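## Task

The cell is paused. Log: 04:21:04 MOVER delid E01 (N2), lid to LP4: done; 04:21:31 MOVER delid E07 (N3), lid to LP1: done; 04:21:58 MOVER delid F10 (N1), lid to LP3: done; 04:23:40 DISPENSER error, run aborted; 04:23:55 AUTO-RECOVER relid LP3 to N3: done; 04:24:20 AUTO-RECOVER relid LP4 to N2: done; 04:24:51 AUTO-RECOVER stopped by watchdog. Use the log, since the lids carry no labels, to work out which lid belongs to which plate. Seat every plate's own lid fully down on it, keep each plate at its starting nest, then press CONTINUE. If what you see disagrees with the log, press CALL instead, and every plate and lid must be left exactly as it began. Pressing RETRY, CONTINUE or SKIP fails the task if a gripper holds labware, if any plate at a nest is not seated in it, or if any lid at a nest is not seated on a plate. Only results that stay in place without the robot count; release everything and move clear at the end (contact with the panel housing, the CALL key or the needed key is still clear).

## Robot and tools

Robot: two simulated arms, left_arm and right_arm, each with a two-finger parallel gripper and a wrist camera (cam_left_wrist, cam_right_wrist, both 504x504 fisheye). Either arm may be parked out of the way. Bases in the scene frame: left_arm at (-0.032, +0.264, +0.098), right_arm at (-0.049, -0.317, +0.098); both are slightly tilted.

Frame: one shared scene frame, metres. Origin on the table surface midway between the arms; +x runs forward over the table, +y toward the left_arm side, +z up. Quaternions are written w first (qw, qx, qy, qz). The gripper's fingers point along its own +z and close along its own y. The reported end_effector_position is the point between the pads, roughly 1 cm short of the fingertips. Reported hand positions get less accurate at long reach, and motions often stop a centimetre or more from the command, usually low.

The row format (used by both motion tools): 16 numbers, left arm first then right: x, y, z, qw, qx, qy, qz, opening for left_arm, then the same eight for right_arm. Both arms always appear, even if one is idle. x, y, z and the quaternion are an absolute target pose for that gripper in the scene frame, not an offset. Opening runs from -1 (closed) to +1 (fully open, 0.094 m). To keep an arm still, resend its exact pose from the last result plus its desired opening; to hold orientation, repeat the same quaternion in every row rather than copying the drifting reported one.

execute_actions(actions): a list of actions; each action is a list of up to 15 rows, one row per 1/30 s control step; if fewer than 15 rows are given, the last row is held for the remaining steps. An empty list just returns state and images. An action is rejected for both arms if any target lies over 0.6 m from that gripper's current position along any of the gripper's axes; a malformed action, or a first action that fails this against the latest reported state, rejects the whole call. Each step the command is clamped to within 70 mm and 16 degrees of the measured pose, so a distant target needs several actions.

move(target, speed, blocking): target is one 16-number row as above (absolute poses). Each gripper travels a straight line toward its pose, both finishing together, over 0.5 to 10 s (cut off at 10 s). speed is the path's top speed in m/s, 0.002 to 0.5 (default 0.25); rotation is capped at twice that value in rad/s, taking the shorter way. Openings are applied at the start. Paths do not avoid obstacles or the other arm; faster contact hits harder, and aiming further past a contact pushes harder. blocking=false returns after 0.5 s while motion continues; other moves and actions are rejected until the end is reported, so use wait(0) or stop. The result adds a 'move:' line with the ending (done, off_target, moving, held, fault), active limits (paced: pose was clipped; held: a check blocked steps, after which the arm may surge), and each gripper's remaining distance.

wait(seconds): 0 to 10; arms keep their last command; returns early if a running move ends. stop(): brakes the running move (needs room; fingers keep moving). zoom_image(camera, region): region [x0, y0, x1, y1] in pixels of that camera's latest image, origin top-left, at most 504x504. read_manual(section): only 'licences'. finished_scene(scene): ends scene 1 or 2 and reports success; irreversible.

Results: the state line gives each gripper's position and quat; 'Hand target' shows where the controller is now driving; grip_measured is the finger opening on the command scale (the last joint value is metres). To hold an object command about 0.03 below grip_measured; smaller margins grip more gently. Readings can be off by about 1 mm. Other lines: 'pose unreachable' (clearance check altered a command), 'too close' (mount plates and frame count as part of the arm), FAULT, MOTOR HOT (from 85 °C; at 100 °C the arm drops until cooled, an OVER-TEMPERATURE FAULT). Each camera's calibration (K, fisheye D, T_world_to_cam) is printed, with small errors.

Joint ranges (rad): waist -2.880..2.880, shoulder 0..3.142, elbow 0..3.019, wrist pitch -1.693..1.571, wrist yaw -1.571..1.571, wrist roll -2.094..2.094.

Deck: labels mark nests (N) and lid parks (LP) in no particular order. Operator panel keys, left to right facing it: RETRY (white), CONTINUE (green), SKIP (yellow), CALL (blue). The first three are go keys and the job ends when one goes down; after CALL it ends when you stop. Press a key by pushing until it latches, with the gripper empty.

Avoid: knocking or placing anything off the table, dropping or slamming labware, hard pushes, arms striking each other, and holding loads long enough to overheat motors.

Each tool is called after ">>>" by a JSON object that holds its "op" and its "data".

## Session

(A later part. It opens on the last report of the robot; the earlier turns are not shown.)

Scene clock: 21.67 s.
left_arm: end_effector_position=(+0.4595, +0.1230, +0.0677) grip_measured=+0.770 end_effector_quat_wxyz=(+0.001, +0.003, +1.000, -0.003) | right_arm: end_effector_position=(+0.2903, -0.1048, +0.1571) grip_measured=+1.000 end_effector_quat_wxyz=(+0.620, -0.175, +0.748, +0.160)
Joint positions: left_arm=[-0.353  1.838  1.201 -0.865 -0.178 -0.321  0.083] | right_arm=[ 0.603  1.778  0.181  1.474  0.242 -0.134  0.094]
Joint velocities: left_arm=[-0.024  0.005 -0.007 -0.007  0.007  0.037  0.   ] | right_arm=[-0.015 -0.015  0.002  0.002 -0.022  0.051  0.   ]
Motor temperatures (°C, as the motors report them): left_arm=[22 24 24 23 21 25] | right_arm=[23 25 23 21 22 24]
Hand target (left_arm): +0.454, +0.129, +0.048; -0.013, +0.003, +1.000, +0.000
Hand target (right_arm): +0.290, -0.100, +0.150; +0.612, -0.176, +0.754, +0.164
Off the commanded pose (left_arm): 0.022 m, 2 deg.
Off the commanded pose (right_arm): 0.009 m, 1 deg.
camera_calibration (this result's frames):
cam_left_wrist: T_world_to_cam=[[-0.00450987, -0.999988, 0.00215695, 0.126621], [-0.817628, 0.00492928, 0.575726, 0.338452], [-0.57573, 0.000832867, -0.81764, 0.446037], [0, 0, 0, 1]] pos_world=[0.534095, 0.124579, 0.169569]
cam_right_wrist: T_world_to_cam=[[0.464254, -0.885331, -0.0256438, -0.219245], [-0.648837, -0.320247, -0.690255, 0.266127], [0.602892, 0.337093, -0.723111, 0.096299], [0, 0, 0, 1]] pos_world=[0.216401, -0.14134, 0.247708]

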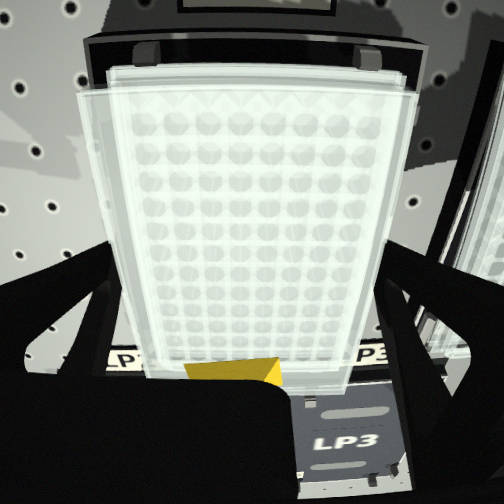

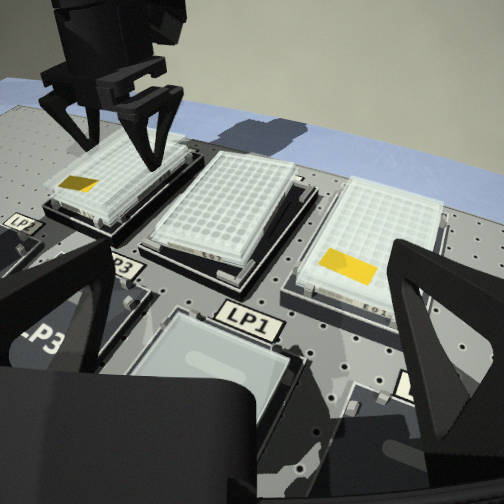

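>>> {"op": "execute_actions", "data": {"actions": [[[0.457,0.127,0.047,-0.007,0.007,1,-0.005,0.745,0.29,-0.10,0.15,0.612,-0.176,0.754,0.164,1]]]}}

Scene clock: 22.23 s.
left_arm: end_effector_position=(+0.4624, +0.1211, +0.0675) grip_measured=+0.770 end_effector_quat_wxyz=(+0.006, +0.007, +1.000, -0.008) | right_arm: end_effector_position=(+0.2903, -0.1048, +0.1571) grip_measured=+1.000 end_effector_quat_wxyz=(+0.620, -0.175, +0.748, +0.160)
Joint positions: left_arm=[-0.352  1.838  1.201 -0.85  -0.172 -0.311  0.083] | right_arm=[ 0.603  1.778  0.181  1.474  0.242 -0.134  0.094]
Joint velocities: left_arm=[-0.015 -0.005 -0.012 -0.012 -0.066 -0.051  0.   ] | right_arm=[-0.005 -0.015 -0.002 -0.012  0.081  0.051  0.   ]
Motor temperatures (°C, as the motors report them): left_arm=[22 24 24 23 21 25] | right_arm=[23 25 23 21 22 24]
Hand target (left_arm): +0.457, +0.127, +0.048; -0.007, +0.007, +1.000, -0.005
Hand target (right_arm): +0.290, -0.100, +0.150; +0.612, -0.176, +0.754, +0.164
Off the commanded pose (left_arm): 0.022 m, 2 deg.
Off the commanded pose (right_arm): 0.009 m, 1 deg.
camera_calibration (this result's frames):
cam_left_wrist: T_world_to_cam=[[-0.0116926, -0.999859, 0.0120875, 0.127347], [-0.823765, 0.0164842, 0.566692, 0.34298], [-0.566811, -0.00333113, -0.823841, 0.444366], [0, 0, 0, 1]] pos_world=[0.535895, 0.123155, 0.170183]
cam_right_wrist: T_world_to_cam=[[0.464254, -0.885331, -0.0256438, -0.219245], [-0.648837, -0.320247, -0.690255, 0.266127], [0.602892, 0.337093, -0.723111, 0.096299], [0, 0, 0, 1]] pos_world=[0.216401, -0.14134, 0.247708]

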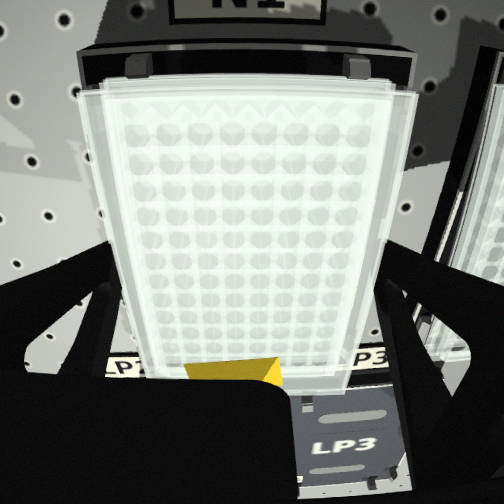

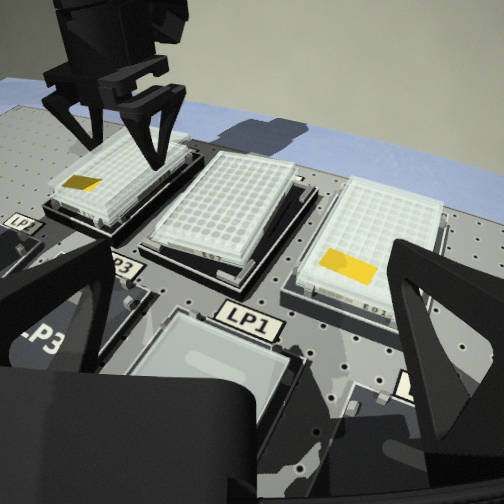

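>>> {"op": "execute_actions", "data": {"actions": [[[0.457,0.1265,0.042,-0.009,0.007,1,-0.004,0.745,0.29,-0.10,0.15,0.612,-0.176,0.754,0.164,1]],[[0.457,0.126,0.038,-0.011,0.007,1,-0.003,0.745,0.29,-0.10,0.15,0.612,-0.176,0.754,0.164,1]]]}}

>>> {"op": "zoom_image", "data": {"camera": "cam_right_wrist", "region": [30,90,330,310]}}

Scene clock: 29.63 s.
left_arm: end_effector_position=(+0.4613, +0.1201, +0.0603) grip_measured=+0.770 end_effector_quat_wxyz=(+0.003, +0.008, +1.000, -0.007) | right_arm: end_effector_position=(+0.2903, -0.1048, +0.1571) grip_measured=+1.000 end_effector_quat_wxyz=(+0.620, -0.175, +0.748, +0.160)
Joint positions: left_arm=[-0.352  1.853  1.201 -0.844 -0.172 -0.31   0.083] | right_arm=[ 0.603  1.778  0.181  1.474  0.242 -0.134  0.094]
Joint velocities: left_arm=[-0.005  0.005 -0.012  0.012 -0.022  0.051 -0.001] | right_arm=[-0.005 -0.005  0.002  0.002 -0.051 -0.037  0.   ]
Motor temperatures (°C, as the motors report them): left_arm=[22 24 24 23 21 25] | right_arm=[23 25 23 21 22 24]
Hand target (left_arm): +0.457, +0.126, +0.039; -0.011, +0.007, +1.000, -0.003
Hand target (right_arm): +0.290, -0.100, +0.150; +0.612, -0.176, +0.754, +0.164
Off the commanded pose (left_arm): 0.023 m, 2 deg.
Off the commanded pose (right_arm): 0.009 m, 1 deg.
camera_calibration (this result's frames):
cam_left_wrist: T_world_to_cam=[[-0.0146633, -0.999847, 0.00951471, 0.127916], [-0.819275, 0.0174692, 0.573135, 0.343582], [-0.573213, 0.000608888, -0.819406, 0.439975], [0, 0, 0, 1]] pos_world=[0.535563, 0.121627, 0.162383]
cam_right_wrist: T_world_to_cam=[[0.464254, -0.885331, -0.0256438, -0.219245], [-0.648837, -0.320247, -0.690255, 0.266127], [0.602892, 0.337093, -0.723111, 0.096299], [0, 0, 0, 1]] pos_world=[0.216401, -0.14134, 0.247708]

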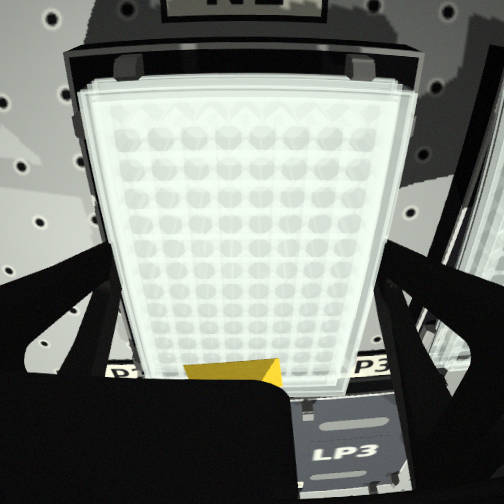

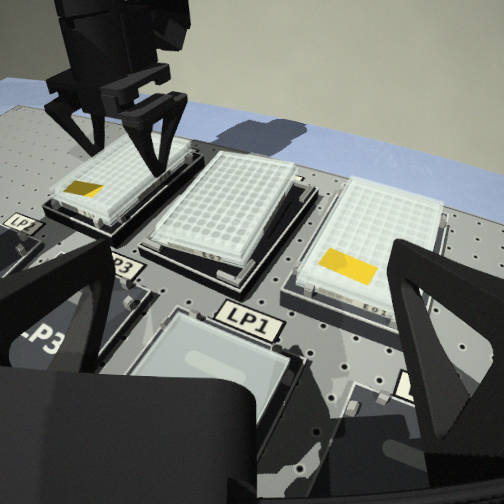

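Region (30, 90, 330, 310) of cam_right_wrist's 504x504 image, scaled by 1.680, with more detail than that image has; it fills the top 370 rows of this view, and the rest is white.

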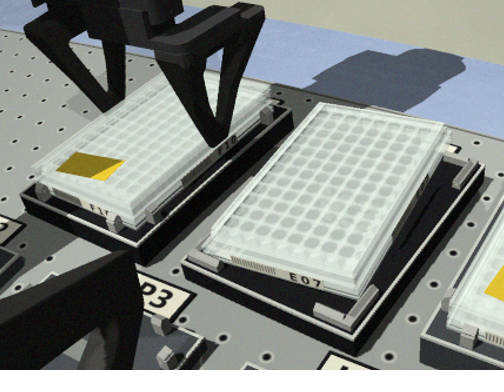

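Lid is on. Releasing and moving over the displaced plate.

>>> {"op": "execute_actions", "data": {"actions": [[[0.457,0.126,0.045,-0.005,0.007,1,-0.003,1,0.29,-0.10,0.15,0.612,-0.176,0.754,0.164,1]]]}}

>>> {"op": "move", "data": {"target": [0.465,0.117,0.12,0,0.007,1,0,1,0.29,-0.14,0.15,0.612,-0.176,0.754,0.164,1], "speed": 0.1}}

>>> {"op": "move", "data": {"target": [0.47,-0.008,0.095,0,0.02,1,0,1,0.2984,-0.1944,0.145,0.612,-0.176,0.754,0.164,1], "speed": 0.15}}

>>> {"op": "zoom_image", "data": {"camera": "cam_right_wrist", "region": [0,70,270,270]}}

Scene clock: 30.27 s.
left_arm: end_effector_position=(+0.4612, +0.1201, +0.0601) grip_measured=+0.999 end_effector_quat_wxyz=(+0.003, +0.008, +1.000, -0.007) | right_arm: end_effector_position=(+0.2903, -0.1048, +0.1571) grip_measured=+1.000 end_effector_quat_wxyz=(+0.620, -0.175, +0.748, +0.160)
Joint positions: left_arm=[-0.352  1.853  1.2   -0.842 -0.172 -0.31   0.094] | right_arm=[ 0.603  1.778  0.181  1.474  0.242 -0.134  0.094]
Joint velocities: left_arm=[ 0.005 -0.005  0.002 -0.002 -0.022 -0.037 -0.001] | right_arm=[ 0.005 -0.005 -0.022 -0.002  0.007 -0.037  0.   ]
Motor temperatures (°C, as the motors report them): left_arm=[22 24 24 23 21 25] | right_arm=[23 25 23 21 22 24]
Hand target (left_arm): +0.457, +0.126, +0.045; -0.005, +0.007, +1.000, -0.003
Hand target (right_arm): +0.290, -0.100, +0.150; +0.612, -0.176, +0.754, +0.164
Off the commanded pose (left_arm): 0.017 m, 1 deg.
Off the commanded pose (right_arm): 0.009 m, 1 deg.
camera_calibration (this result's frames):
cam_left_wrist: T_world_to_cam=[[-0.0145947, -0.999851, 0.00926749, 0.127957], [-0.81955, 0.0172716, 0.572748, 0.343808], [-0.572822, 0.00076391, -0.819679, 0.439567], [0, 0, 0, 1]] pos_world=[0.535429, 0.121664, 0.162203]
cam_right_wrist: T_world_to_cam=[[0.464254, -0.885331, -0.0256438, -0.219245], [-0.648837, -0.320247, -0.690255, 0.266127], [0.602892, 0.337093, -0.723111, 0.096299], [0, 0, 0, 1]] pos_world=[0.216401, -0.14134, 0.247708]

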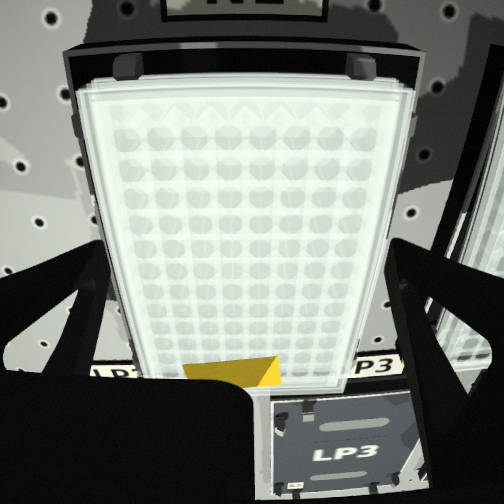

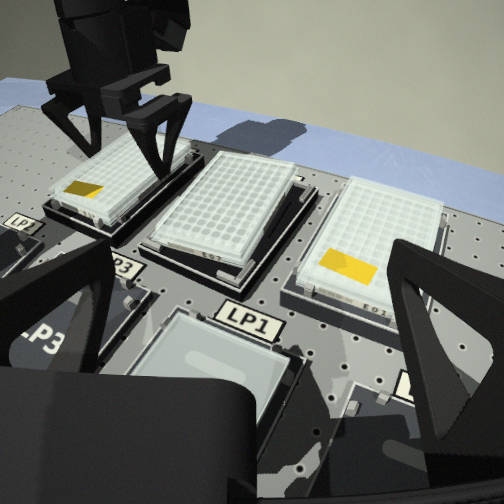

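Scene clock: 31.30 s.
left_arm: end_effector_position=(+0.4465, +0.1254, +0.0980) grip_measured=+0.999 end_effector_quat_wxyz=(-0.021, +0.010, +1.000, +0.006) | right_arm: end_effector_position=(+0.2876, -0.1353, +0.1438) grip_measured=+1.000 end_effector_quat_wxyz=(+0.602, -0.180, +0.760, +0.167)
Joint positions: left_arm=[-0.369  1.788  1.218 -0.983 -0.181 -0.333  0.094] | right_arm=[ 0.476  1.778  0.131  1.483  0.102 -0.134  0.094]
Joint velocities: left_arm=[ 0.005 -0.015 -0.007  0.007 -0.007 -0.051 -0.   ] | right_arm=[-0.015  0.005  0.007 -0.007  0.051 -0.051  0.   ]
Motor temperatures (°C, as the motors report them): left_arm=[22 24 24 23 21 25] | right_arm=[23 25 23 21 22 24]
Hand target (left_arm): +0.463, +0.117, +0.120; +0.000, +0.007, +1.000, -0.001
Hand target (right_arm): +0.290, -0.140, +0.150; +0.611, -0.175, +0.754, +0.165
Off the commanded pose (left_arm): 0.030 m, 3 deg.
Off the commanded pose (right_arm): 0.008 m, 1 deg.
move: off_target (left_arm)
camera_calibration (this result's frames):
cam_left_wrist: T_world_to_cam=[[-0.0180918, -0.999722, -0.0151455, 0.136619], [-0.791467, 0.00506369, 0.611192, 0.295169], [-0.610945, 0.0230447, -0.791338, 0.473657], [0, 0, 0, 1]] pos_world=[0.525466, 0.124171, 0.196488]
cam_right_wrist: T_world_to_cam=[[0.480042, -0.876297, -0.0407927, -0.246486], [-0.670733, -0.336667, -0.660887, 0.245255], [0.5654, 0.344614, -0.749376, 0.114207], [0, 0, 0, 1]] pos_world=[0.218252, -0.172783, 0.237615]

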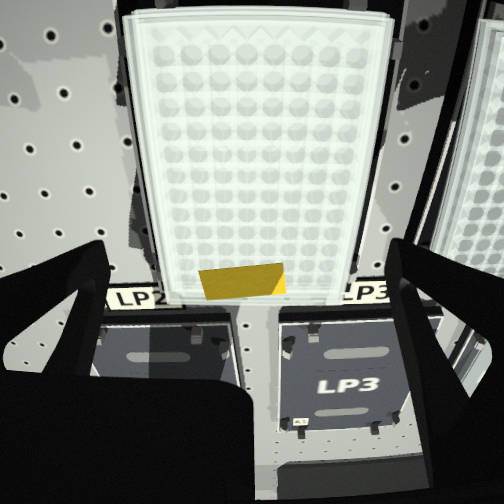

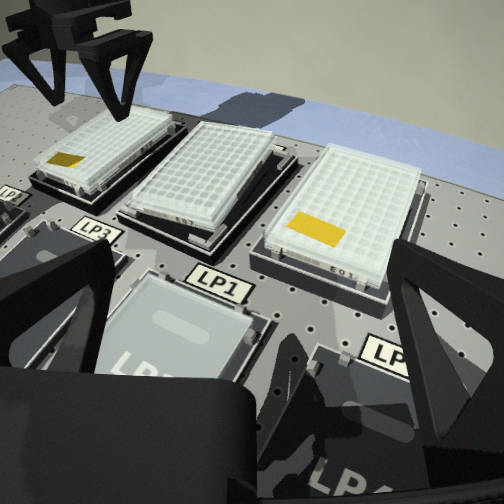

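Scene clock: 32.60 s.
left_arm: end_effector_position=(+0.4565, +0.0006, +0.0972) grip_measured=+0.999 end_effector_quat_wxyz=(-0.001, +0.024, +1.000, -0.003) | right_arm: end_effector_position=(+0.2971, -0.1899, +0.1376) grip_measured=+1.000 end_effector_quat_wxyz=(+0.600, -0.174, +0.762, +0.173)
Joint positions: left_arm=[-0.573  1.939  1.392 -0.999 -0.187 -0.504  0.094] | right_arm=[ 0.211  1.76   0.092  1.5   -0.16  -0.16   0.094]
Joint velocities: left_arm=[-0.005 -0.005  0.012 -0.012  0.037 -0.007  0.   ] | right_arm=[ 0.005  0.005 -0.002  0.002  0.037 -0.051  0.   ]
Motor temperatures (°C, as the motors report them): left_arm=[22 24 24 23 21 25] | right_arm=[23 25 23 21 22 24]
Hand target (left_arm): +0.468, -0.008, +0.096; +0.000, +0.020, +1.000, -0.002
Hand target (right_arm): +0.299, -0.195, +0.145; +0.611, -0.174, +0.754, +0.165
Off the commanded pose (left_arm): 0.016 m, 1 deg.
Off the commanded pose (right_arm): 0.009 m, 2 deg.
move: off_target (left_arm)
camera_calibration (this result's frames):
cam_left_wrist: T_world_to_cam=[[-0.0463841, -0.998922, 0.00166142, 0.0232673], [-0.814895, 0.0388008, 0.578308, 0.318072], [-0.577749, 0.0254704, -0.815817, 0.469207], [0, 0, 0, 1]] pos_world=[0.531359, -0.00105016, 0.198804]
cam_right_wrist: T_world_to_cam=[[0.476587, -0.877196, -0.0582425, -0.295831], [-0.678609, -0.324957, -0.658705, 0.233391], [0.558887, 0.353454, -0.750144, 0.126735], [0, 0, 0, 1]] pos_world=[0.22854, -0.228455, 0.231575]

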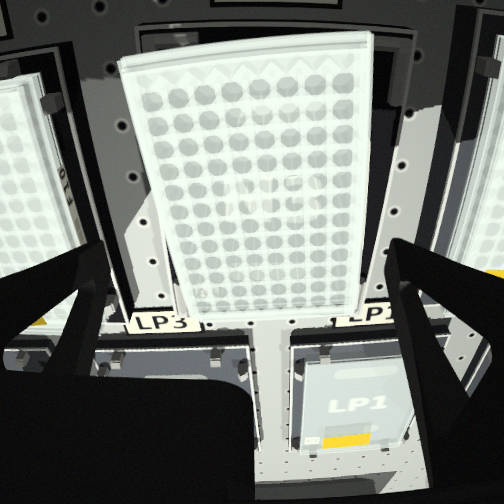

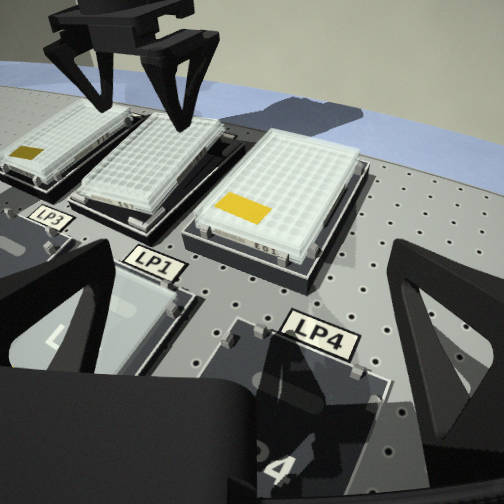

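Region (0, 70, 270, 270) of cam_right_wrist's 504x504 image, scaled by 1.867, with more detail than that image has; it fills the top 373 rows of this view, and the rest is white.

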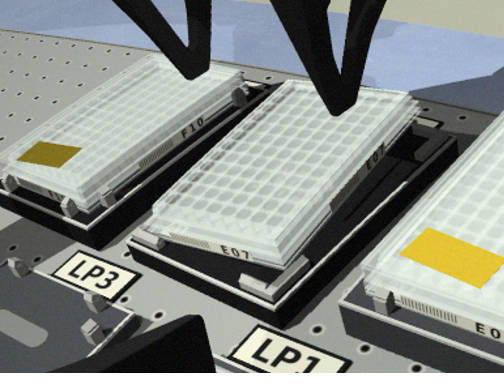

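>>> {"op": "move", "data": {"target": [0.468,-0.006,0.056,0,-0.027,1,0,1,0.2984,-0.1944,0.145,0.612,-0.176,0.754,0.164,1], "speed": 0.06}}

Scene clock: 33.90 s.
left_arm: end_effector_position=(+0.4565, -0.0059, +0.0667) grip_measured=+0.999 end_effector_quat_wxyz=(-0.005, -0.014, +1.000, +0.001) | right_arm: end_effector_position=(+0.2971, -0.1899, +0.1376) grip_measured=+1.000 end_effector_quat_wxyz=(+0.600, -0.175, +0.761, +0.172)
Joint positions: left_arm=[-0.573  1.997  1.392 -0.952 -0.19  -0.582  0.094] | right_arm=[ 0.211  1.76   0.092  1.5   -0.16  -0.164  0.094]
Joint velocities: left_arm=[ 0.005 -0.005 -0.002 -0.012  0.037  0.022 -0.001] | right_arm=[-0.015 -0.005 -0.002 -0.007  0.007 -0.051  0.   ]
Motor temperatures (°C, as the motors report them): left_arm=[22 24 24 23 21 25] | right_arm=[23 25 23 21 22 24]
Hand target (left_arm): +0.468, -0.006, +0.056; +0.000, -0.027, +1.000, +0.000
Hand target (right_arm): +0.298, -0.194, +0.145; +0.612, -0.176, +0.754, +0.164
Off the commanded pose (left_arm): 0.016 m, 2 deg.
Off the commanded pose (right_arm): 0.009 m, 2 deg.
move: off_target (left_arm)
camera_calibration (this result's frames):
cam_left_wrist: T_world_to_cam=[[0.0297214, -0.999539, -0.00612827, -0.0174208], [-0.810735, -0.0276925, 0.584758, 0.333196], [-0.584658, -0.0124114, -0.811185, 0.447122], [0, 0, 0, 1]] pos_world=[0.532065, -0.00263627, 0.167752]
cam_right_wrist: T_world_to_cam=[[0.477427, -0.876978, -0.0545281, -0.296551], [-0.677148, -0.327674, -0.658862, 0.232463], [0.55994, 0.351483, -0.750285, 0.126067], [0, 0, 0, 1]] pos_world=[0.228403, -0.228207, 0.231577]

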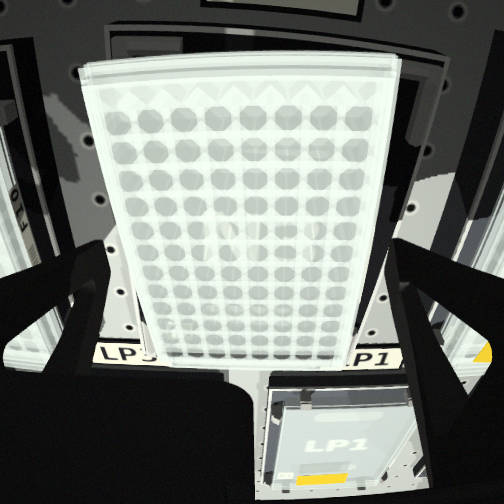

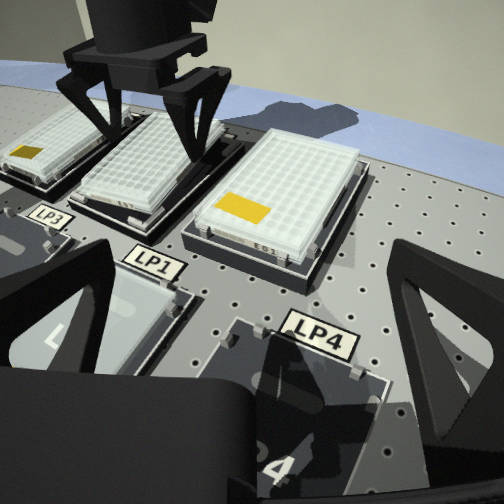

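>>> {"op": "execute_actions", "data": {"actions": [[[0.468,-0.004,0.051,0,-0.04,1,0,1,0.2984,-0.1944,0.145,0.612,-0.176,0.754,0.164,1]],[[0.468,-0.003,0.045,0,-0.04,1,0,1,0.2984,-0.1944,0.145,0.612,-0.176,0.754,0.164,1]]]}}

>>> {"op": "execute_actions", "data": {"actions": [[[0.468,-0.003,0.045,0,-0.04,1,0,0.7,0.2984,-0.1944,0.145,0.612,-0.176,0.754,0.164,1]]]}}

Scene clock: 34.97 s.
left_arm: end_effector_position=(+0.4617, -0.0074, +0.0631) grip_measured=+0.999 end_effector_quat_wxyz=(+0.003, -0.029, +1.000, -0.004) | right_arm: end_effector_position=(+0.2971, -0.1899, +0.1376) grip_measured=+1.000 end_effector_quat_wxyz=(+0.600, -0.176, +0.761, +0.171)
Joint positions: left_arm=[-0.569  2.003  1.392 -0.926 -0.19  -0.604  0.094] | right_arm=[ 0.211  1.76   0.092  1.5   -0.16  -0.165  0.094]
Joint velocities: left_arm=[ 0.005 -0.005 -0.007  0.002  0.007  0.007 -0.   ] | right_arm=[-0.015  0.005  0.017 -0.007 -0.007  0.007  0.   ]
Motor temperatures (°C, as the motors report them): left_arm=[22 24 24 23 21 25] | right_arm=[23 25 23 21 22 24]
Hand target (left_arm): +0.468, -0.003, +0.045; +0.000, -0.040, +0.999, +0.000
Hand target (right_arm): +0.298, -0.194, +0.145; +0.612, -0.176, +0.754, +0.164
Off the commanded pose (left_arm): 0.020 m, 1 deg.
Off the commanded pose (right_arm): 0.009 m, 2 deg.
camera_calibration (this result's frames):
cam_left_wrist: T_world_to_cam=[[0.0593807, -0.998226, 0.00428325, -0.0334138], [-0.818857, -0.0462558, 0.572131, 0.343904], [-0.570918, -0.0374809, -0.820151, 0.441257], [0, 0, 0, 1]] pos_world=[0.535514, -0.000908207, 0.165282]
cam_right_wrist: T_world_to_cam=[[0.477595, -0.876932, -0.0537851, -0.296694], [-0.676856, -0.328217, -0.658893, 0.232277], [0.560151, 0.351088, -0.750312, 0.125933], [0, 0, 0, 1]] pos_world=[0.228376, -0.228157, 0.231577]

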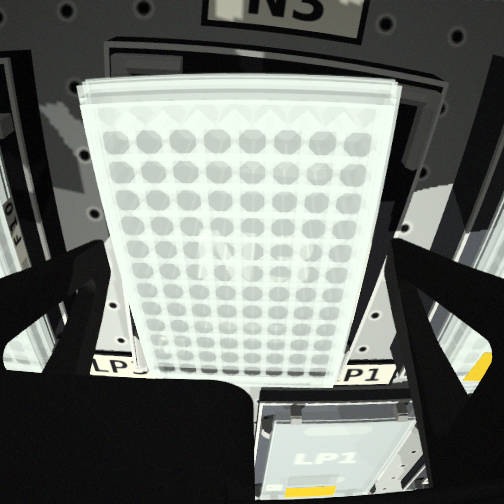

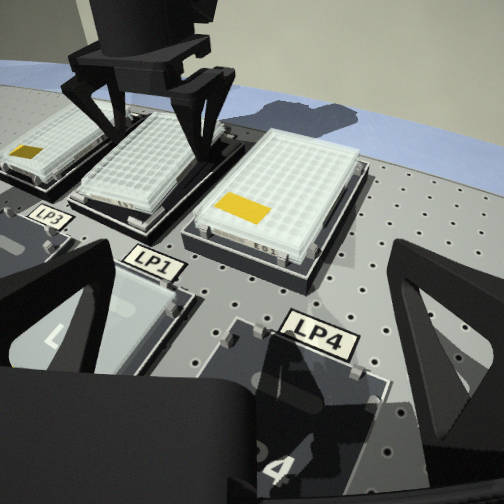

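Scene clock: 35.47 s.
left_arm: end_effector_position=(+0.4618, -0.0071, +0.0630) grip_measured=+0.712 end_effector_quat_wxyz=(+0.004, -0.029, +1.000, -0.004) | right_arm: end_effector_position=(+0.2971, -0.1899, +0.1376) grip_measured=+1.000 end_effector_quat_wxyz=(+0.600, -0.176, +0.761, +0.171)
Joint positions: left_arm=[-0.569  2.003  1.392 -0.926 -0.19  -0.604  0.08 ] | right_arm=[ 0.211  1.76   0.092  1.5   -0.16  -0.165  0.094]
Joint velocities: left_arm=[-0.005  0.005 -0.017  0.012 -0.037 -0.007 -0.001] | right_arm=[-0.015  0.005  0.002  0.007  0.007 -0.022  0.   ]
Motor temperatures (°C, as the motors report them): left_arm=[22 24 24 23 21 25] | right_arm=[23 25 23 21 22 24]
Hand target (left_arm): +0.468, -0.003, +0.045; +0.000, -0.040, +0.999, +0.000
Hand target (right_arm): +0.298, -0.194, +0.145; +0.612, -0.176, +0.754, +0.164
Off the commanded pose (left_arm): 0.020 m, 1 deg.
Off the commanded pose (right_arm): 0.009 m, 2 deg.
camera_calibration (this result's frames):
cam_left_wrist: T_world_to_cam=[[0.0597607, -0.998206, 0.00360713, -0.0332585], [-0.819033, -0.0469676, 0.571821, 0.344175], [-0.570625, -0.0371268, -0.820371, 0.441212], [0, 0, 0, 1]] pos_world=[0.535645, -0.000652967, 0.165271]
cam_right_wrist: T_world_to_cam=[[0.477595, -0.876932, -0.0537851, -0.296694], [-0.676856, -0.328217, -0.658893, 0.232277], [0.560151, 0.351088, -0.750312, 0.125933], [0, 0, 0, 1]] pos_world=[0.228376, -0.228157, 0.231577]

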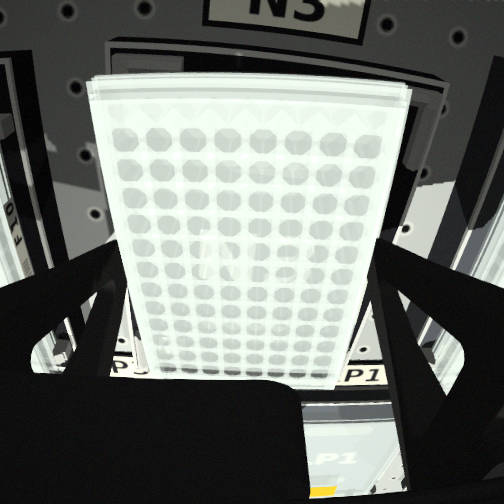

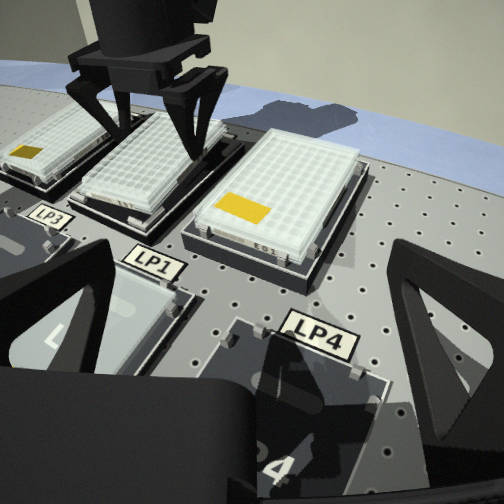

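>>> {"op": "execute_actions", "data": {"actions": [[[0.466,-0.003,0.040,-0.004,-0.025,1,0.002,1,0.2984,-0.1944,0.145,0.612,-0.176,0.754,0.164,1]]]}}

>>> {"op": "execute_actions", "data": {"actions": [[[0.466,-0.003,0.040,-0.004,-0.025,1,0.002,0.685,0.2984,-0.1944,0.145,0.612,-0.176,0.754,0.164,1]],[[0.464,-0.007,0.041,-0.004,0,1,0.002,0.685,0.2984,-0.1944,0.145,0.612,-0.176,0.754,0.164,1]],[[0.462,-0.011,0.042,-0.004,0.024,1,0.002,0.685,0.2984,-0.1944,0.145,0.612,-0.176,0.754,0.164,1]]]}}

Scene clock: 36.43 s.
left_arm: end_effector_position=(+0.4599, -0.0072, +0.0574) grip_measured=+0.999 end_effector_quat_wxyz=(-0.001, -0.022, +1.000, -0.001) | right_arm: end_effector_position=(+0.2971, -0.1899, +0.1376) grip_measured=+1.000 end_effector_quat_wxyz=(+0.600, -0.176, +0.761, +0.171)
Joint positions: left_arm=[-0.569  2.014  1.392 -0.925 -0.19  -0.594  0.094] | right_arm=[ 0.211  1.76   0.092  1.5   -0.16  -0.165  0.094]
Joint velocities: left_arm=[ 0.005 -0.005 -0.017 -0.007 -0.007  0.051 -0.001] | right_arm=[-0.024 -0.005  0.007  0.002 -0.037 -0.037  0.   ]
Motor temperatures (°C, as the motors report them): left_arm=[22 24 24 23 21 25] | right_arm=[23 25 23 21 22 24]
Hand target (left_arm): +0.466, -0.003, +0.040; -0.004, -0.025, +1.000, +0.002
Hand target (right_arm): +0.298, -0.194, +0.145; +0.612, -0.176, +0.754, +0.164
Off the commanded pose (left_arm): 0.019 m, 1 deg.
Off the commanded pose (right_arm): 0.009 m, 2 deg.
camera_calibration (this result's frames):
cam_left_wrist: T_world_to_cam=[[0.0472019, -0.998883, -0.00193887, -0.0271661], [-0.814832, -0.0396272, 0.578341, 0.343583], [-0.577772, -0.0257189, -0.815793, 0.438615], [0, 0, 0, 1]] pos_world=[0.534664, -0.00223987, 0.159059]
cam_right_wrist: T_world_to_cam=[[0.477595, -0.876932, -0.0537851, -0.296694], [-0.676856, -0.328217, -0.658893, 0.232277], [0.560151, 0.351088, -0.750312, 0.125933], [0, 0, 0, 1]] pos_world=[0.228376, -0.228157, 0.231577]

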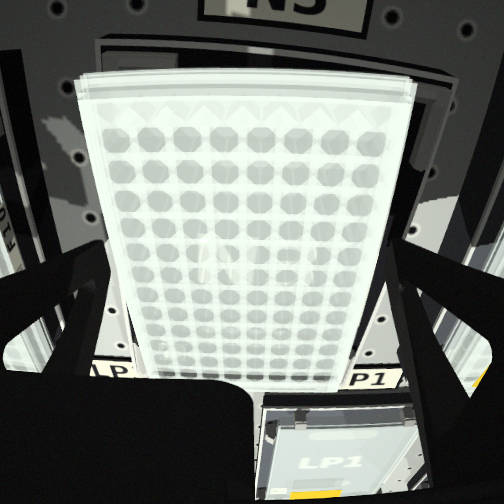

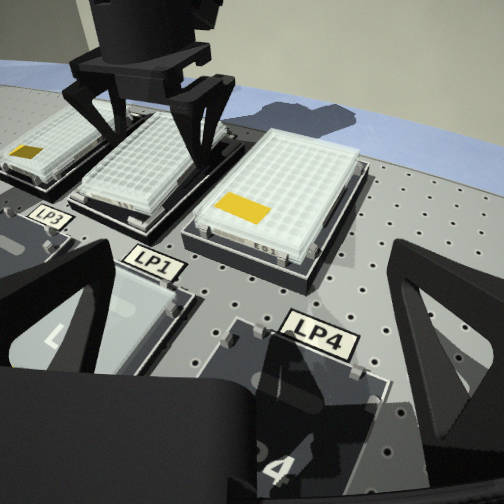

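Scene clock: 37.93 s.
left_arm: end_effector_position=(+0.4591, -0.0086, +0.0575) grip_measured=+0.745 end_effector_quat_wxyz=(-0.002, -0.001, +1.000, -0.004) | right_arm: end_effector_position=(+0.2971, -0.1899, +0.1376) grip_measured=+1.000 end_effector_quat_wxyz=(+0.600, -0.176, +0.761, +0.171)
Joint positions: left_arm=[-0.57   2.014  1.392 -0.925 -0.184 -0.551  0.082] | right_arm=[ 0.211  1.76   0.092  1.5   -0.16  -0.165  0.094]
Joint velocities: left_arm=[-0.005 -0.005 -0.007 -0.002 -0.007 -0.051 -0.   ] | right_arm=[-0.005 -0.005 -0.017 -0.007  0.022 -0.007  0.   ]
Motor temperatures (°C, as the motors report them): left_arm=[22 24 24 23 21 25] | right_arm=[23 25 23 21 22 24]
Hand target (left_arm): +0.462, -0.011, +0.042; -0.004, +0.023, +1.000, +0.002
Hand target (right_arm): +0.298, -0.194, +0.145; +0.612, -0.176, +0.754, +0.164
Off the commanded pose (left_arm): 0.016 m, 3 deg.
Off the commanded pose (right_arm): 0.009 m, 2 deg.
camera_calibration (this result's frames):
cam_left_wrist: T_world_to_cam=[[0.00374671, -0.999985, 0.0040413, -0.00890587], [-0.81383, -0.000700781, 0.581103, 0.342529], [-0.581091, -0.00546615, -0.81382, 0.439766], [0, 0, 0, 1]] pos_world=[0.534338, -0.00626187, 0.158882]
cam_right_wrist: T_world_to_cam=[[0.477595, -0.876932, -0.0537851, -0.296694], [-0.676856, -0.328217, -0.658893, 0.232277], [0.560151, 0.351088, -0.750312, 0.125933], [0, 0, 0, 1]] pos_world=[0.228376, -0.228157, 0.231577]

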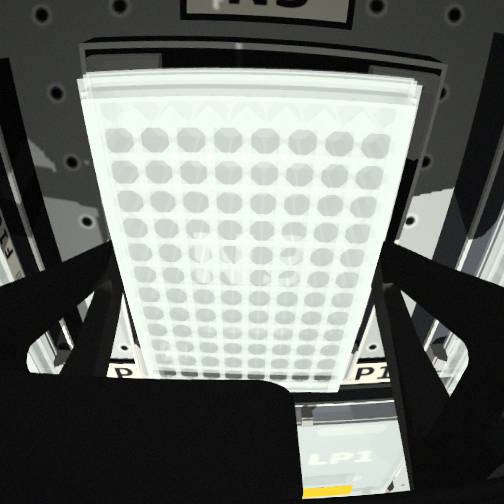

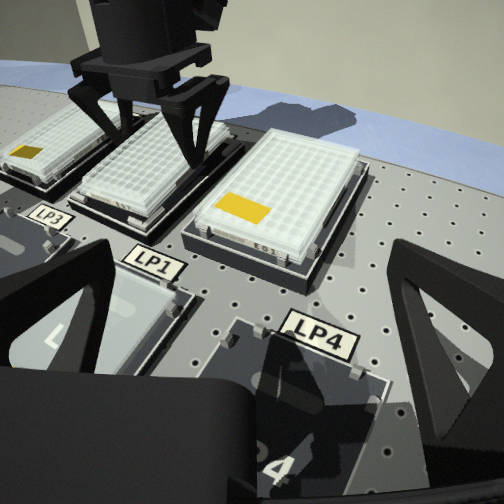

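>>> {"op": "execute_actions", "data": {"actions": [[[0.460,-0.014,0.043,-0.004,0.024,1,0.002,0.71,0.2984,-0.1944,0.145,0.612,-0.176,0.754,0.164,1]],[[0.458,-0.017,0.044,-0.004,0.024,1,0.002,0.71,0.2984,-0.1944,0.145,0.612,-0.176,0.754,0.164,1]]]}}

>>> {"op": "zoom_image", "data": {"camera": "cam_right_wrist", "region": [60,100,260,250]}}

Scene clock: 39.03 s.
left_arm: end_effector_position=(+0.4589, -0.0090, +0.0576) grip_measured=+0.745 end_effector_quat_wxyz=(-0.002, +0.000, +1.000, -0.004) | right_arm: end_effector_position=(+0.2971, -0.1899, +0.1376) grip_measured=+1.000 end_effector_quat_wxyz=(+0.600, -0.176, +0.761, +0.171)
Joint positions: left_arm=[-0.571  2.014  1.392 -0.925 -0.185 -0.551  0.082] | right_arm=[ 0.211  1.76   0.092  1.5   -0.16  -0.165  0.094]
Joint velocities: left_arm=[ 0.005 -0.005 -0.002 -0.012  0.007  0.051  0.   ] | right_arm=[-0.005 -0.005  0.002  0.017  0.007 -0.051  0.   ]
Motor temperatures (°C, as the motors report them): left_arm=[22 24 24 23 21 25] | right_arm=[23 25 23 21 23 24]
Hand target (left_arm): +0.458, -0.017, +0.044; -0.004, +0.024, +1.000, +0.002
Hand target (right_arm): +0.298, -0.194, +0.145; +0.612, -0.176, +0.754, +0.164
Off the commanded pose (left_arm): 0.016 m, 3 deg.
Off the commanded pose (right_arm): 0.009 m, 2 deg.
camera_calibration (this result's frames):
cam_left_wrist: T_world_to_cam=[[0.00224032, -0.999992, 0.00320763, -0.00855533], [-0.81428, 0.0000376905, 0.580472, 0.342548], [-0.580468, -0.00391235, -0.814274, 0.439502], [0, 0, 0, 1]] pos_world=[0.534066, -0.00684869, 0.159063]
cam_right_wrist: T_world_to_cam=[[0.477595, -0.876932, -0.0537851, -0.296694], [-0.676856, -0.328217, -0.658893, 0.232277], [0.560151, 0.351088, -0.750312, 0.125933], [0, 0, 0, 1]] pos_world=[0.228376, -0.228157, 0.231577]

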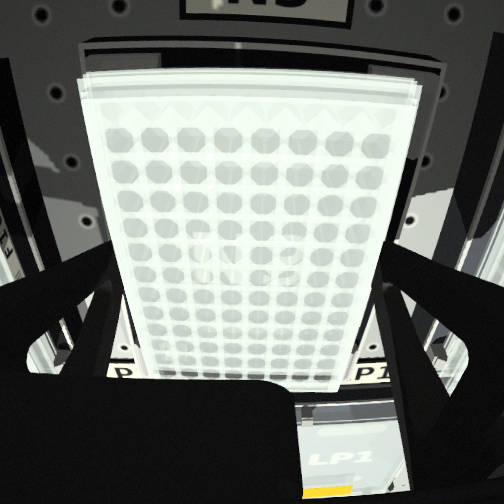

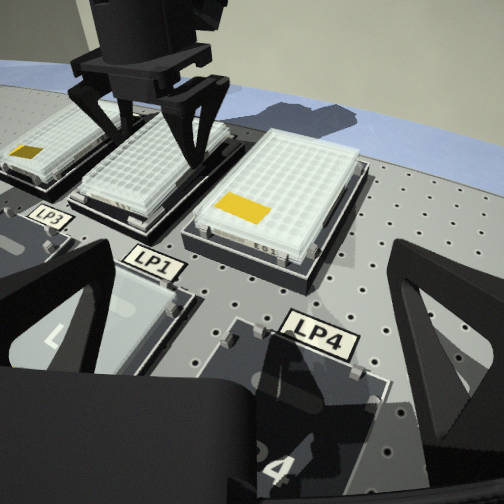

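Region (60, 100, 260, 250) of cam_right_wrist's 504x504 image, scaled by 2.520, with more detail than that image has; it fills the top 378 rows of this view, and the rest is white.

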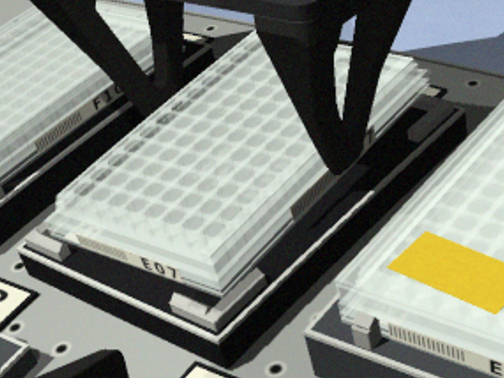

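>>> {"op": "execute_actions", "data": {"actions": [[[0.458,-0.018,0.054,0,0.024,1,-0.006,0.71,0.2984,-0.1944,0.145,0.612,-0.176,0.754,0.164,1]],[[0.457,-0.021,0.060,0,0.024,1,-0.010,0.71,0.2984,-0.1944,0.145,0.612,-0.176,0.754,0.164,1]]]}}

Scene clock: 40.10 s.
left_arm: end_effector_position=(+0.4588, -0.0093, +0.0576) grip_measured=+0.745 end_effector_quat_wxyz=(-0.002, +0.000, +1.000, -0.005) | right_arm: end_effector_position=(+0.2971, -0.1899, +0.1376) grip_measured=+1.000 end_effector_quat_wxyz=(+0.600, -0.176, +0.761, +0.171)
Joint positions: left_arm=[-0.571  2.014  1.392 -0.925 -0.183 -0.551  0.082] | right_arm=[ 0.211  1.76   0.092  1.5   -0.16  -0.165  0.094]
Joint velocities: left_arm=[ 0.005 -0.005  0.002  0.012 -0.007 -0.081  0.   ] | right_arm=[-0.005 -0.015 -0.002  0.007  0.007 -0.007  0.   ]
Motor temperatures (°C, as the motors report them): left_arm=[22 24 24 23 21 25] | right_arm=[23 25 23 21 23 24]
Hand target (left_arm): +0.457, -0.021, +0.060; -0.000, +0.024, +1.000, -0.010
Hand target (right_arm): +0.298, -0.194, +0.145; +0.612, -0.176, +0.754, +0.164
Off the commanded pose (left_arm): 0.012 m, 3 deg.
Off the commanded pose (right_arm): 0.009 m, 2 deg.
camera_calibration (this result's frames):
cam_left_wrist: T_world_to_cam=[[0.00224294, -0.999986, 0.00483081, -0.00892902], [-0.8137, 0.000983009, 0.581284, 0.342103], [-0.58128, -0.00523461, -0.813686, 0.439731], [0, 0, 0, 1]] pos_world=[0.533996, -0.00696337, 0.158987]
cam_right_wrist: T_world_to_cam=[[0.477595, -0.876932, -0.0537851, -0.296694], [-0.676856, -0.328217, -0.658893, 0.232277], [0.560151, 0.351088, -0.750312, 0.125933], [0, 0, 0, 1]] pos_world=[0.228376, -0.228157, 0.231577]

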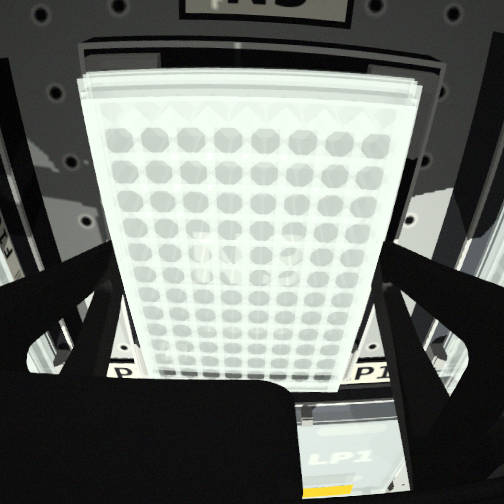

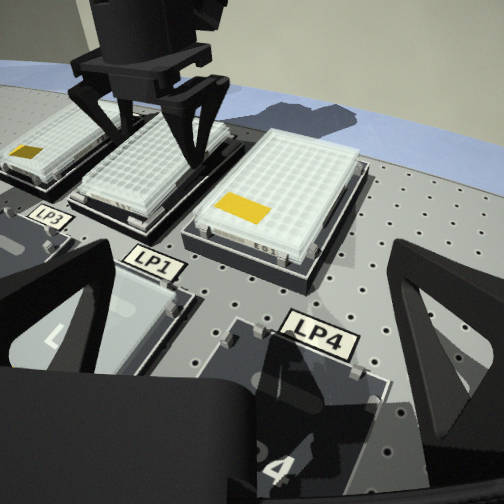

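>>> {"op": "execute_actions", "data": {"actions": [[[0.462,-0.018,0.070,0.004,0.024,1,-0.008,0.71,0.2984,-0.1944,0.145,0.612,-0.176,0.754,0.164,1]],[[0.465,-0.018,0.080,0.008,0.024,1,-0.010,0.71,0.2984,-0.1944,0.145,0.612,-0.176,0.754,0.164,1]]]}}

Scene clock: 41.20 s.
left_arm: end_effector_position=(+0.4562, -0.0103, +0.0585) grip_measured=+0.745 end_effector_quat_wxyz=(-0.005, +0.013, +1.000, -0.003) | right_arm: end_effector_position=(+0.2971, -0.1899, +0.1376) grip_measured=+1.000 end_effector_quat_wxyz=(+0.600, -0.176, +0.761, +0.171)
Joint positions: left_arm=[-0.575  2.013  1.392 -0.933 -0.183 -0.53   0.082] | right_arm=[ 0.211  1.76   0.092  1.5   -0.16  -0.165  0.094]
Joint velocities: left_arm=[ 0.024 -0.005  0.002 -0.007 -0.066  0.037  0.   ] | right_arm=[ 0.005  0.005 -0.007 -0.012 -0.022 -0.007  0.   ]
Motor temperatures (°C, as the motors report them): left_arm=[22 24 25 23 21 25] | right_arm=[23 25 23 21 23 24]
Hand target (left_arm): +0.464, -0.018, +0.080; +0.008, +0.024, +1.000, -0.010
Hand target (right_arm): +0.298, -0.194, +0.145; +0.612, -0.176, +0.754, +0.164
Off the commanded pose (left_arm): 0.025 m, 2 deg.
Off the commanded pose (right_arm): 0.009 m, 2 deg.
camera_calibration (this result's frames):
cam_left_wrist: T_world_to_cam=[[-0.0242252, -0.999705, 0.00181566, 0.00231519], [-0.810342, 0.0207001, 0.585591, 0.3379], [-0.585456, 0.0127148, -0.810604, 0.440813], [0, 0, 0, 1]] pos_world=[0.531948, -0.0102849, 0.159449]
cam_right_wrist: T_world_to_cam=[[0.477595, -0.876932, -0.0537851, -0.296694], [-0.676856, -0.328217, -0.658893, 0.232277], [0.560151, 0.351088, -0.750312, 0.125933], [0, 0, 0, 1]] pos_world=[0.228376, -0.228157, 0.231577]

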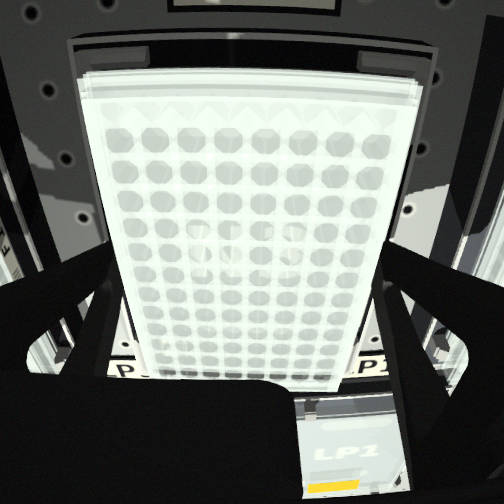

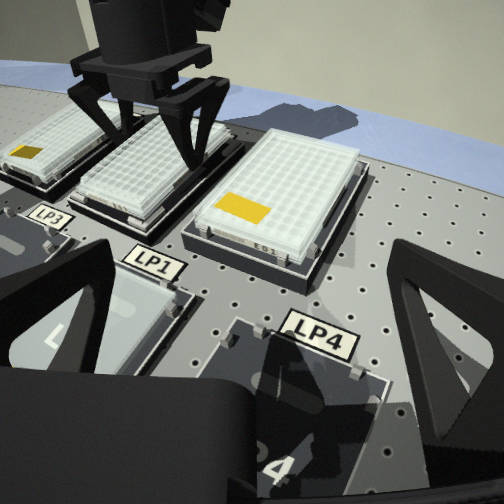

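>>> {"op": "execute_actions", "data": {"actions": [[[0.465,-0.020,0.080,0.009,0.034,1,-0.015,0.71,0.2984,-0.1944,0.145,0.612,-0.176,0.754,0.164,1]]]}}

>>> {"op": "execute_actions", "data": {"actions": [[[0.465,-0.020,0.080,0.009,0.03,1,-0.015,1,0.2984,-0.1944,0.145,0.612,-0.176,0.754,0.164,1]]]}}

>>> {"op": "zoom_image", "data": {"camera": "cam_right_wrist", "region": [60,100,260,250]}}

Scene clock: 41.80 s.
left_arm: end_effector_position=(+0.4554, -0.0115, +0.0585) grip_measured=+0.745 end_effector_quat_wxyz=(-0.007, +0.023, +1.000, -0.006) | right_arm: end_effector_position=(+0.2971, -0.1899, +0.1376) grip_measured=+1.000 end_effector_quat_wxyz=(+0.600, -0.176, +0.761, +0.171)
Joint positions: left_arm=[-0.575  2.013  1.392 -0.933 -0.176 -0.511  0.082] | right_arm=[ 0.211  1.76   0.092  1.5   -0.16  -0.165  0.094]
Joint velocities: left_arm=[-0.024 -0.005 -0.012  0.017 -0.022 -0.051 -0.001] | right_arm=[-0.005 -0.005 -0.002 -0.012  0.066 -0.022  0.   ]
Motor temperatures (°C, as the motors report them): left_arm=[22 24 25 23 21 25] | right_arm=[23 25 23 21 23 24]
Hand target (left_arm): +0.464, -0.020, +0.080; +0.009, +0.034, +0.999, -0.015
Hand target (right_arm): +0.298, -0.194, +0.145; +0.612, -0.176, +0.754, +0.164
Off the commanded pose (left_arm): 0.025 m, 2 deg.
Off the commanded pose (right_arm): 0.009 m, 2 deg.
camera_calibration (this result's frames):
cam_left_wrist: T_world_to_cam=[[-0.0436047, -0.999017, 0.00803223, 0.0095813], [-0.807757, 0.0399856, 0.588158, 0.336199], [-0.587901, 0.0191584, -0.808706, 0.441527], [0, 0, 0, 1]] pos_world=[0.531559, -0.0123302, 0.159251]
cam_right_wrist: T_world_to_cam=[[0.477595, -0.876932, -0.0537851, -0.296694], [-0.676856, -0.328217, -0.658893, 0.232277], [0.560151, 0.351088, -0.750312, 0.125933], [0, 0, 0, 1]] pos_world=[0.228376, -0.228157, 0.231577]

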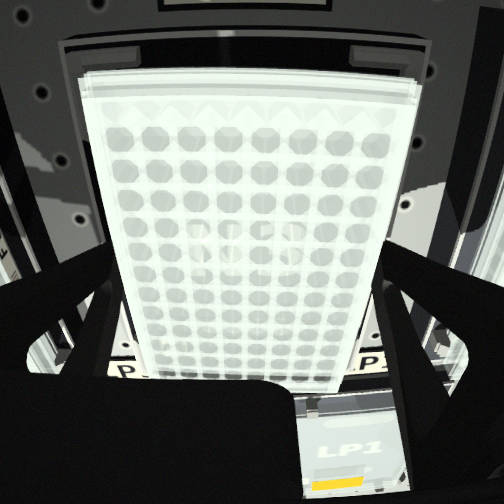

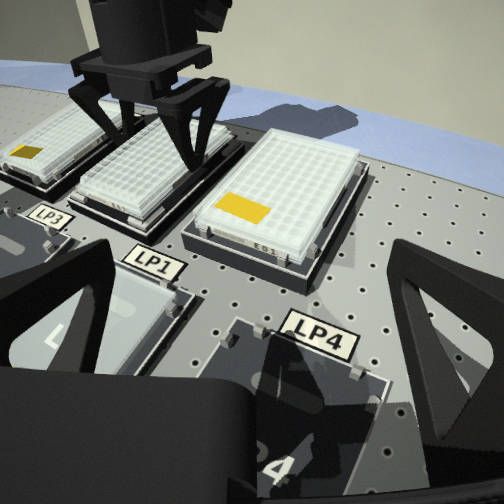

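Scene clock: 42.30 s.
left_arm: end_effector_position=(+0.4554, -0.0115, +0.0585) grip_measured=+0.999 end_effector_quat_wxyz=(-0.007, +0.023, +1.000, -0.006) | right_arm: end_effector_position=(+0.2971, -0.1899, +0.1376) grip_measured=+1.000 end_effector_quat_wxyz=(+0.600, -0.176, +0.761, +0.171)
Joint positions: left_arm=[-0.575  2.013  1.392 -0.933 -0.176 -0.511  0.094] | right_arm=[ 0.211  1.76   0.092  1.5   -0.16  -0.165  0.094]
Joint velocities: left_arm=[-0.005 -0.005  0.002  0.002 -0.007 -0.007  0.   ] | right_arm=[-0.015  0.005 -0.017 -0.012  0.007  0.007  0.   ]
Motor temperatures (°C, as the motors report them): left_arm=[22 24 25 23 21 25] | right_arm=[23 25 23 21 23 24]
Hand target (left_arm): +0.464, -0.020, +0.080; +0.009, +0.030, +0.999, -0.015
Hand target (right_arm): +0.298, -0.194, +0.145; +0.612, -0.176, +0.754, +0.164
Off the commanded pose (left_arm): 0.025 m, 2 deg.
Off the commanded pose (right_arm): 0.009 m, 2 deg.
camera_calibration (this result's frames):
cam_left_wrist: T_world_to_cam=[[-0.043601, -0.999014, 0.0083646, 0.00950303], [-0.807638, 0.0401744, 0.588308, 0.336112], [-0.588064, 0.0188952, -0.808594, 0.441573], [0, 0, 0, 1]] pos_world=[0.531544, -0.0123531, 0.159237]
cam_right_wrist: T_world_to_cam=[[0.477595, -0.876932, -0.0537851, -0.296694], [-0.676856, -0.328217, -0.658893, 0.232277], [0.560151, 0.351088, -0.750312, 0.125933], [0, 0, 0, 1]] pos_world=[0.228376, -0.228157, 0.231577]

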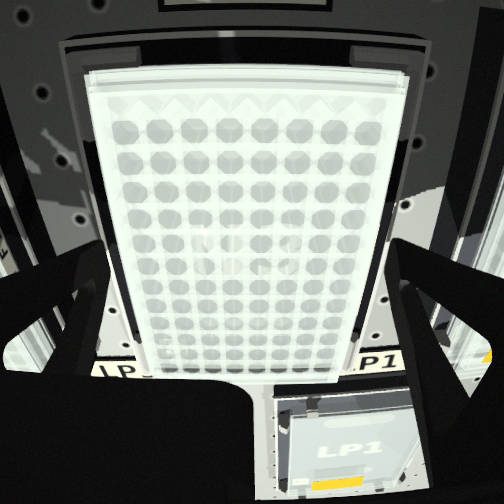

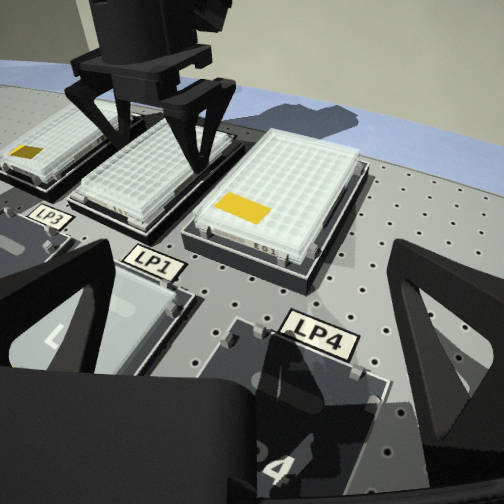

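Region (60, 100, 260, 250) of cam_right_wrist's 504x504 image, scaled by 2.520, with more detail than that image has; it fills the top 378 rows of this view, and the rest is white.

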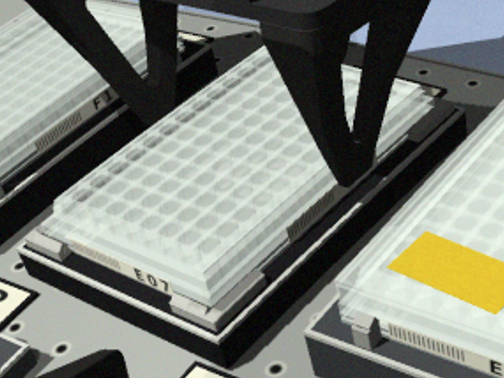

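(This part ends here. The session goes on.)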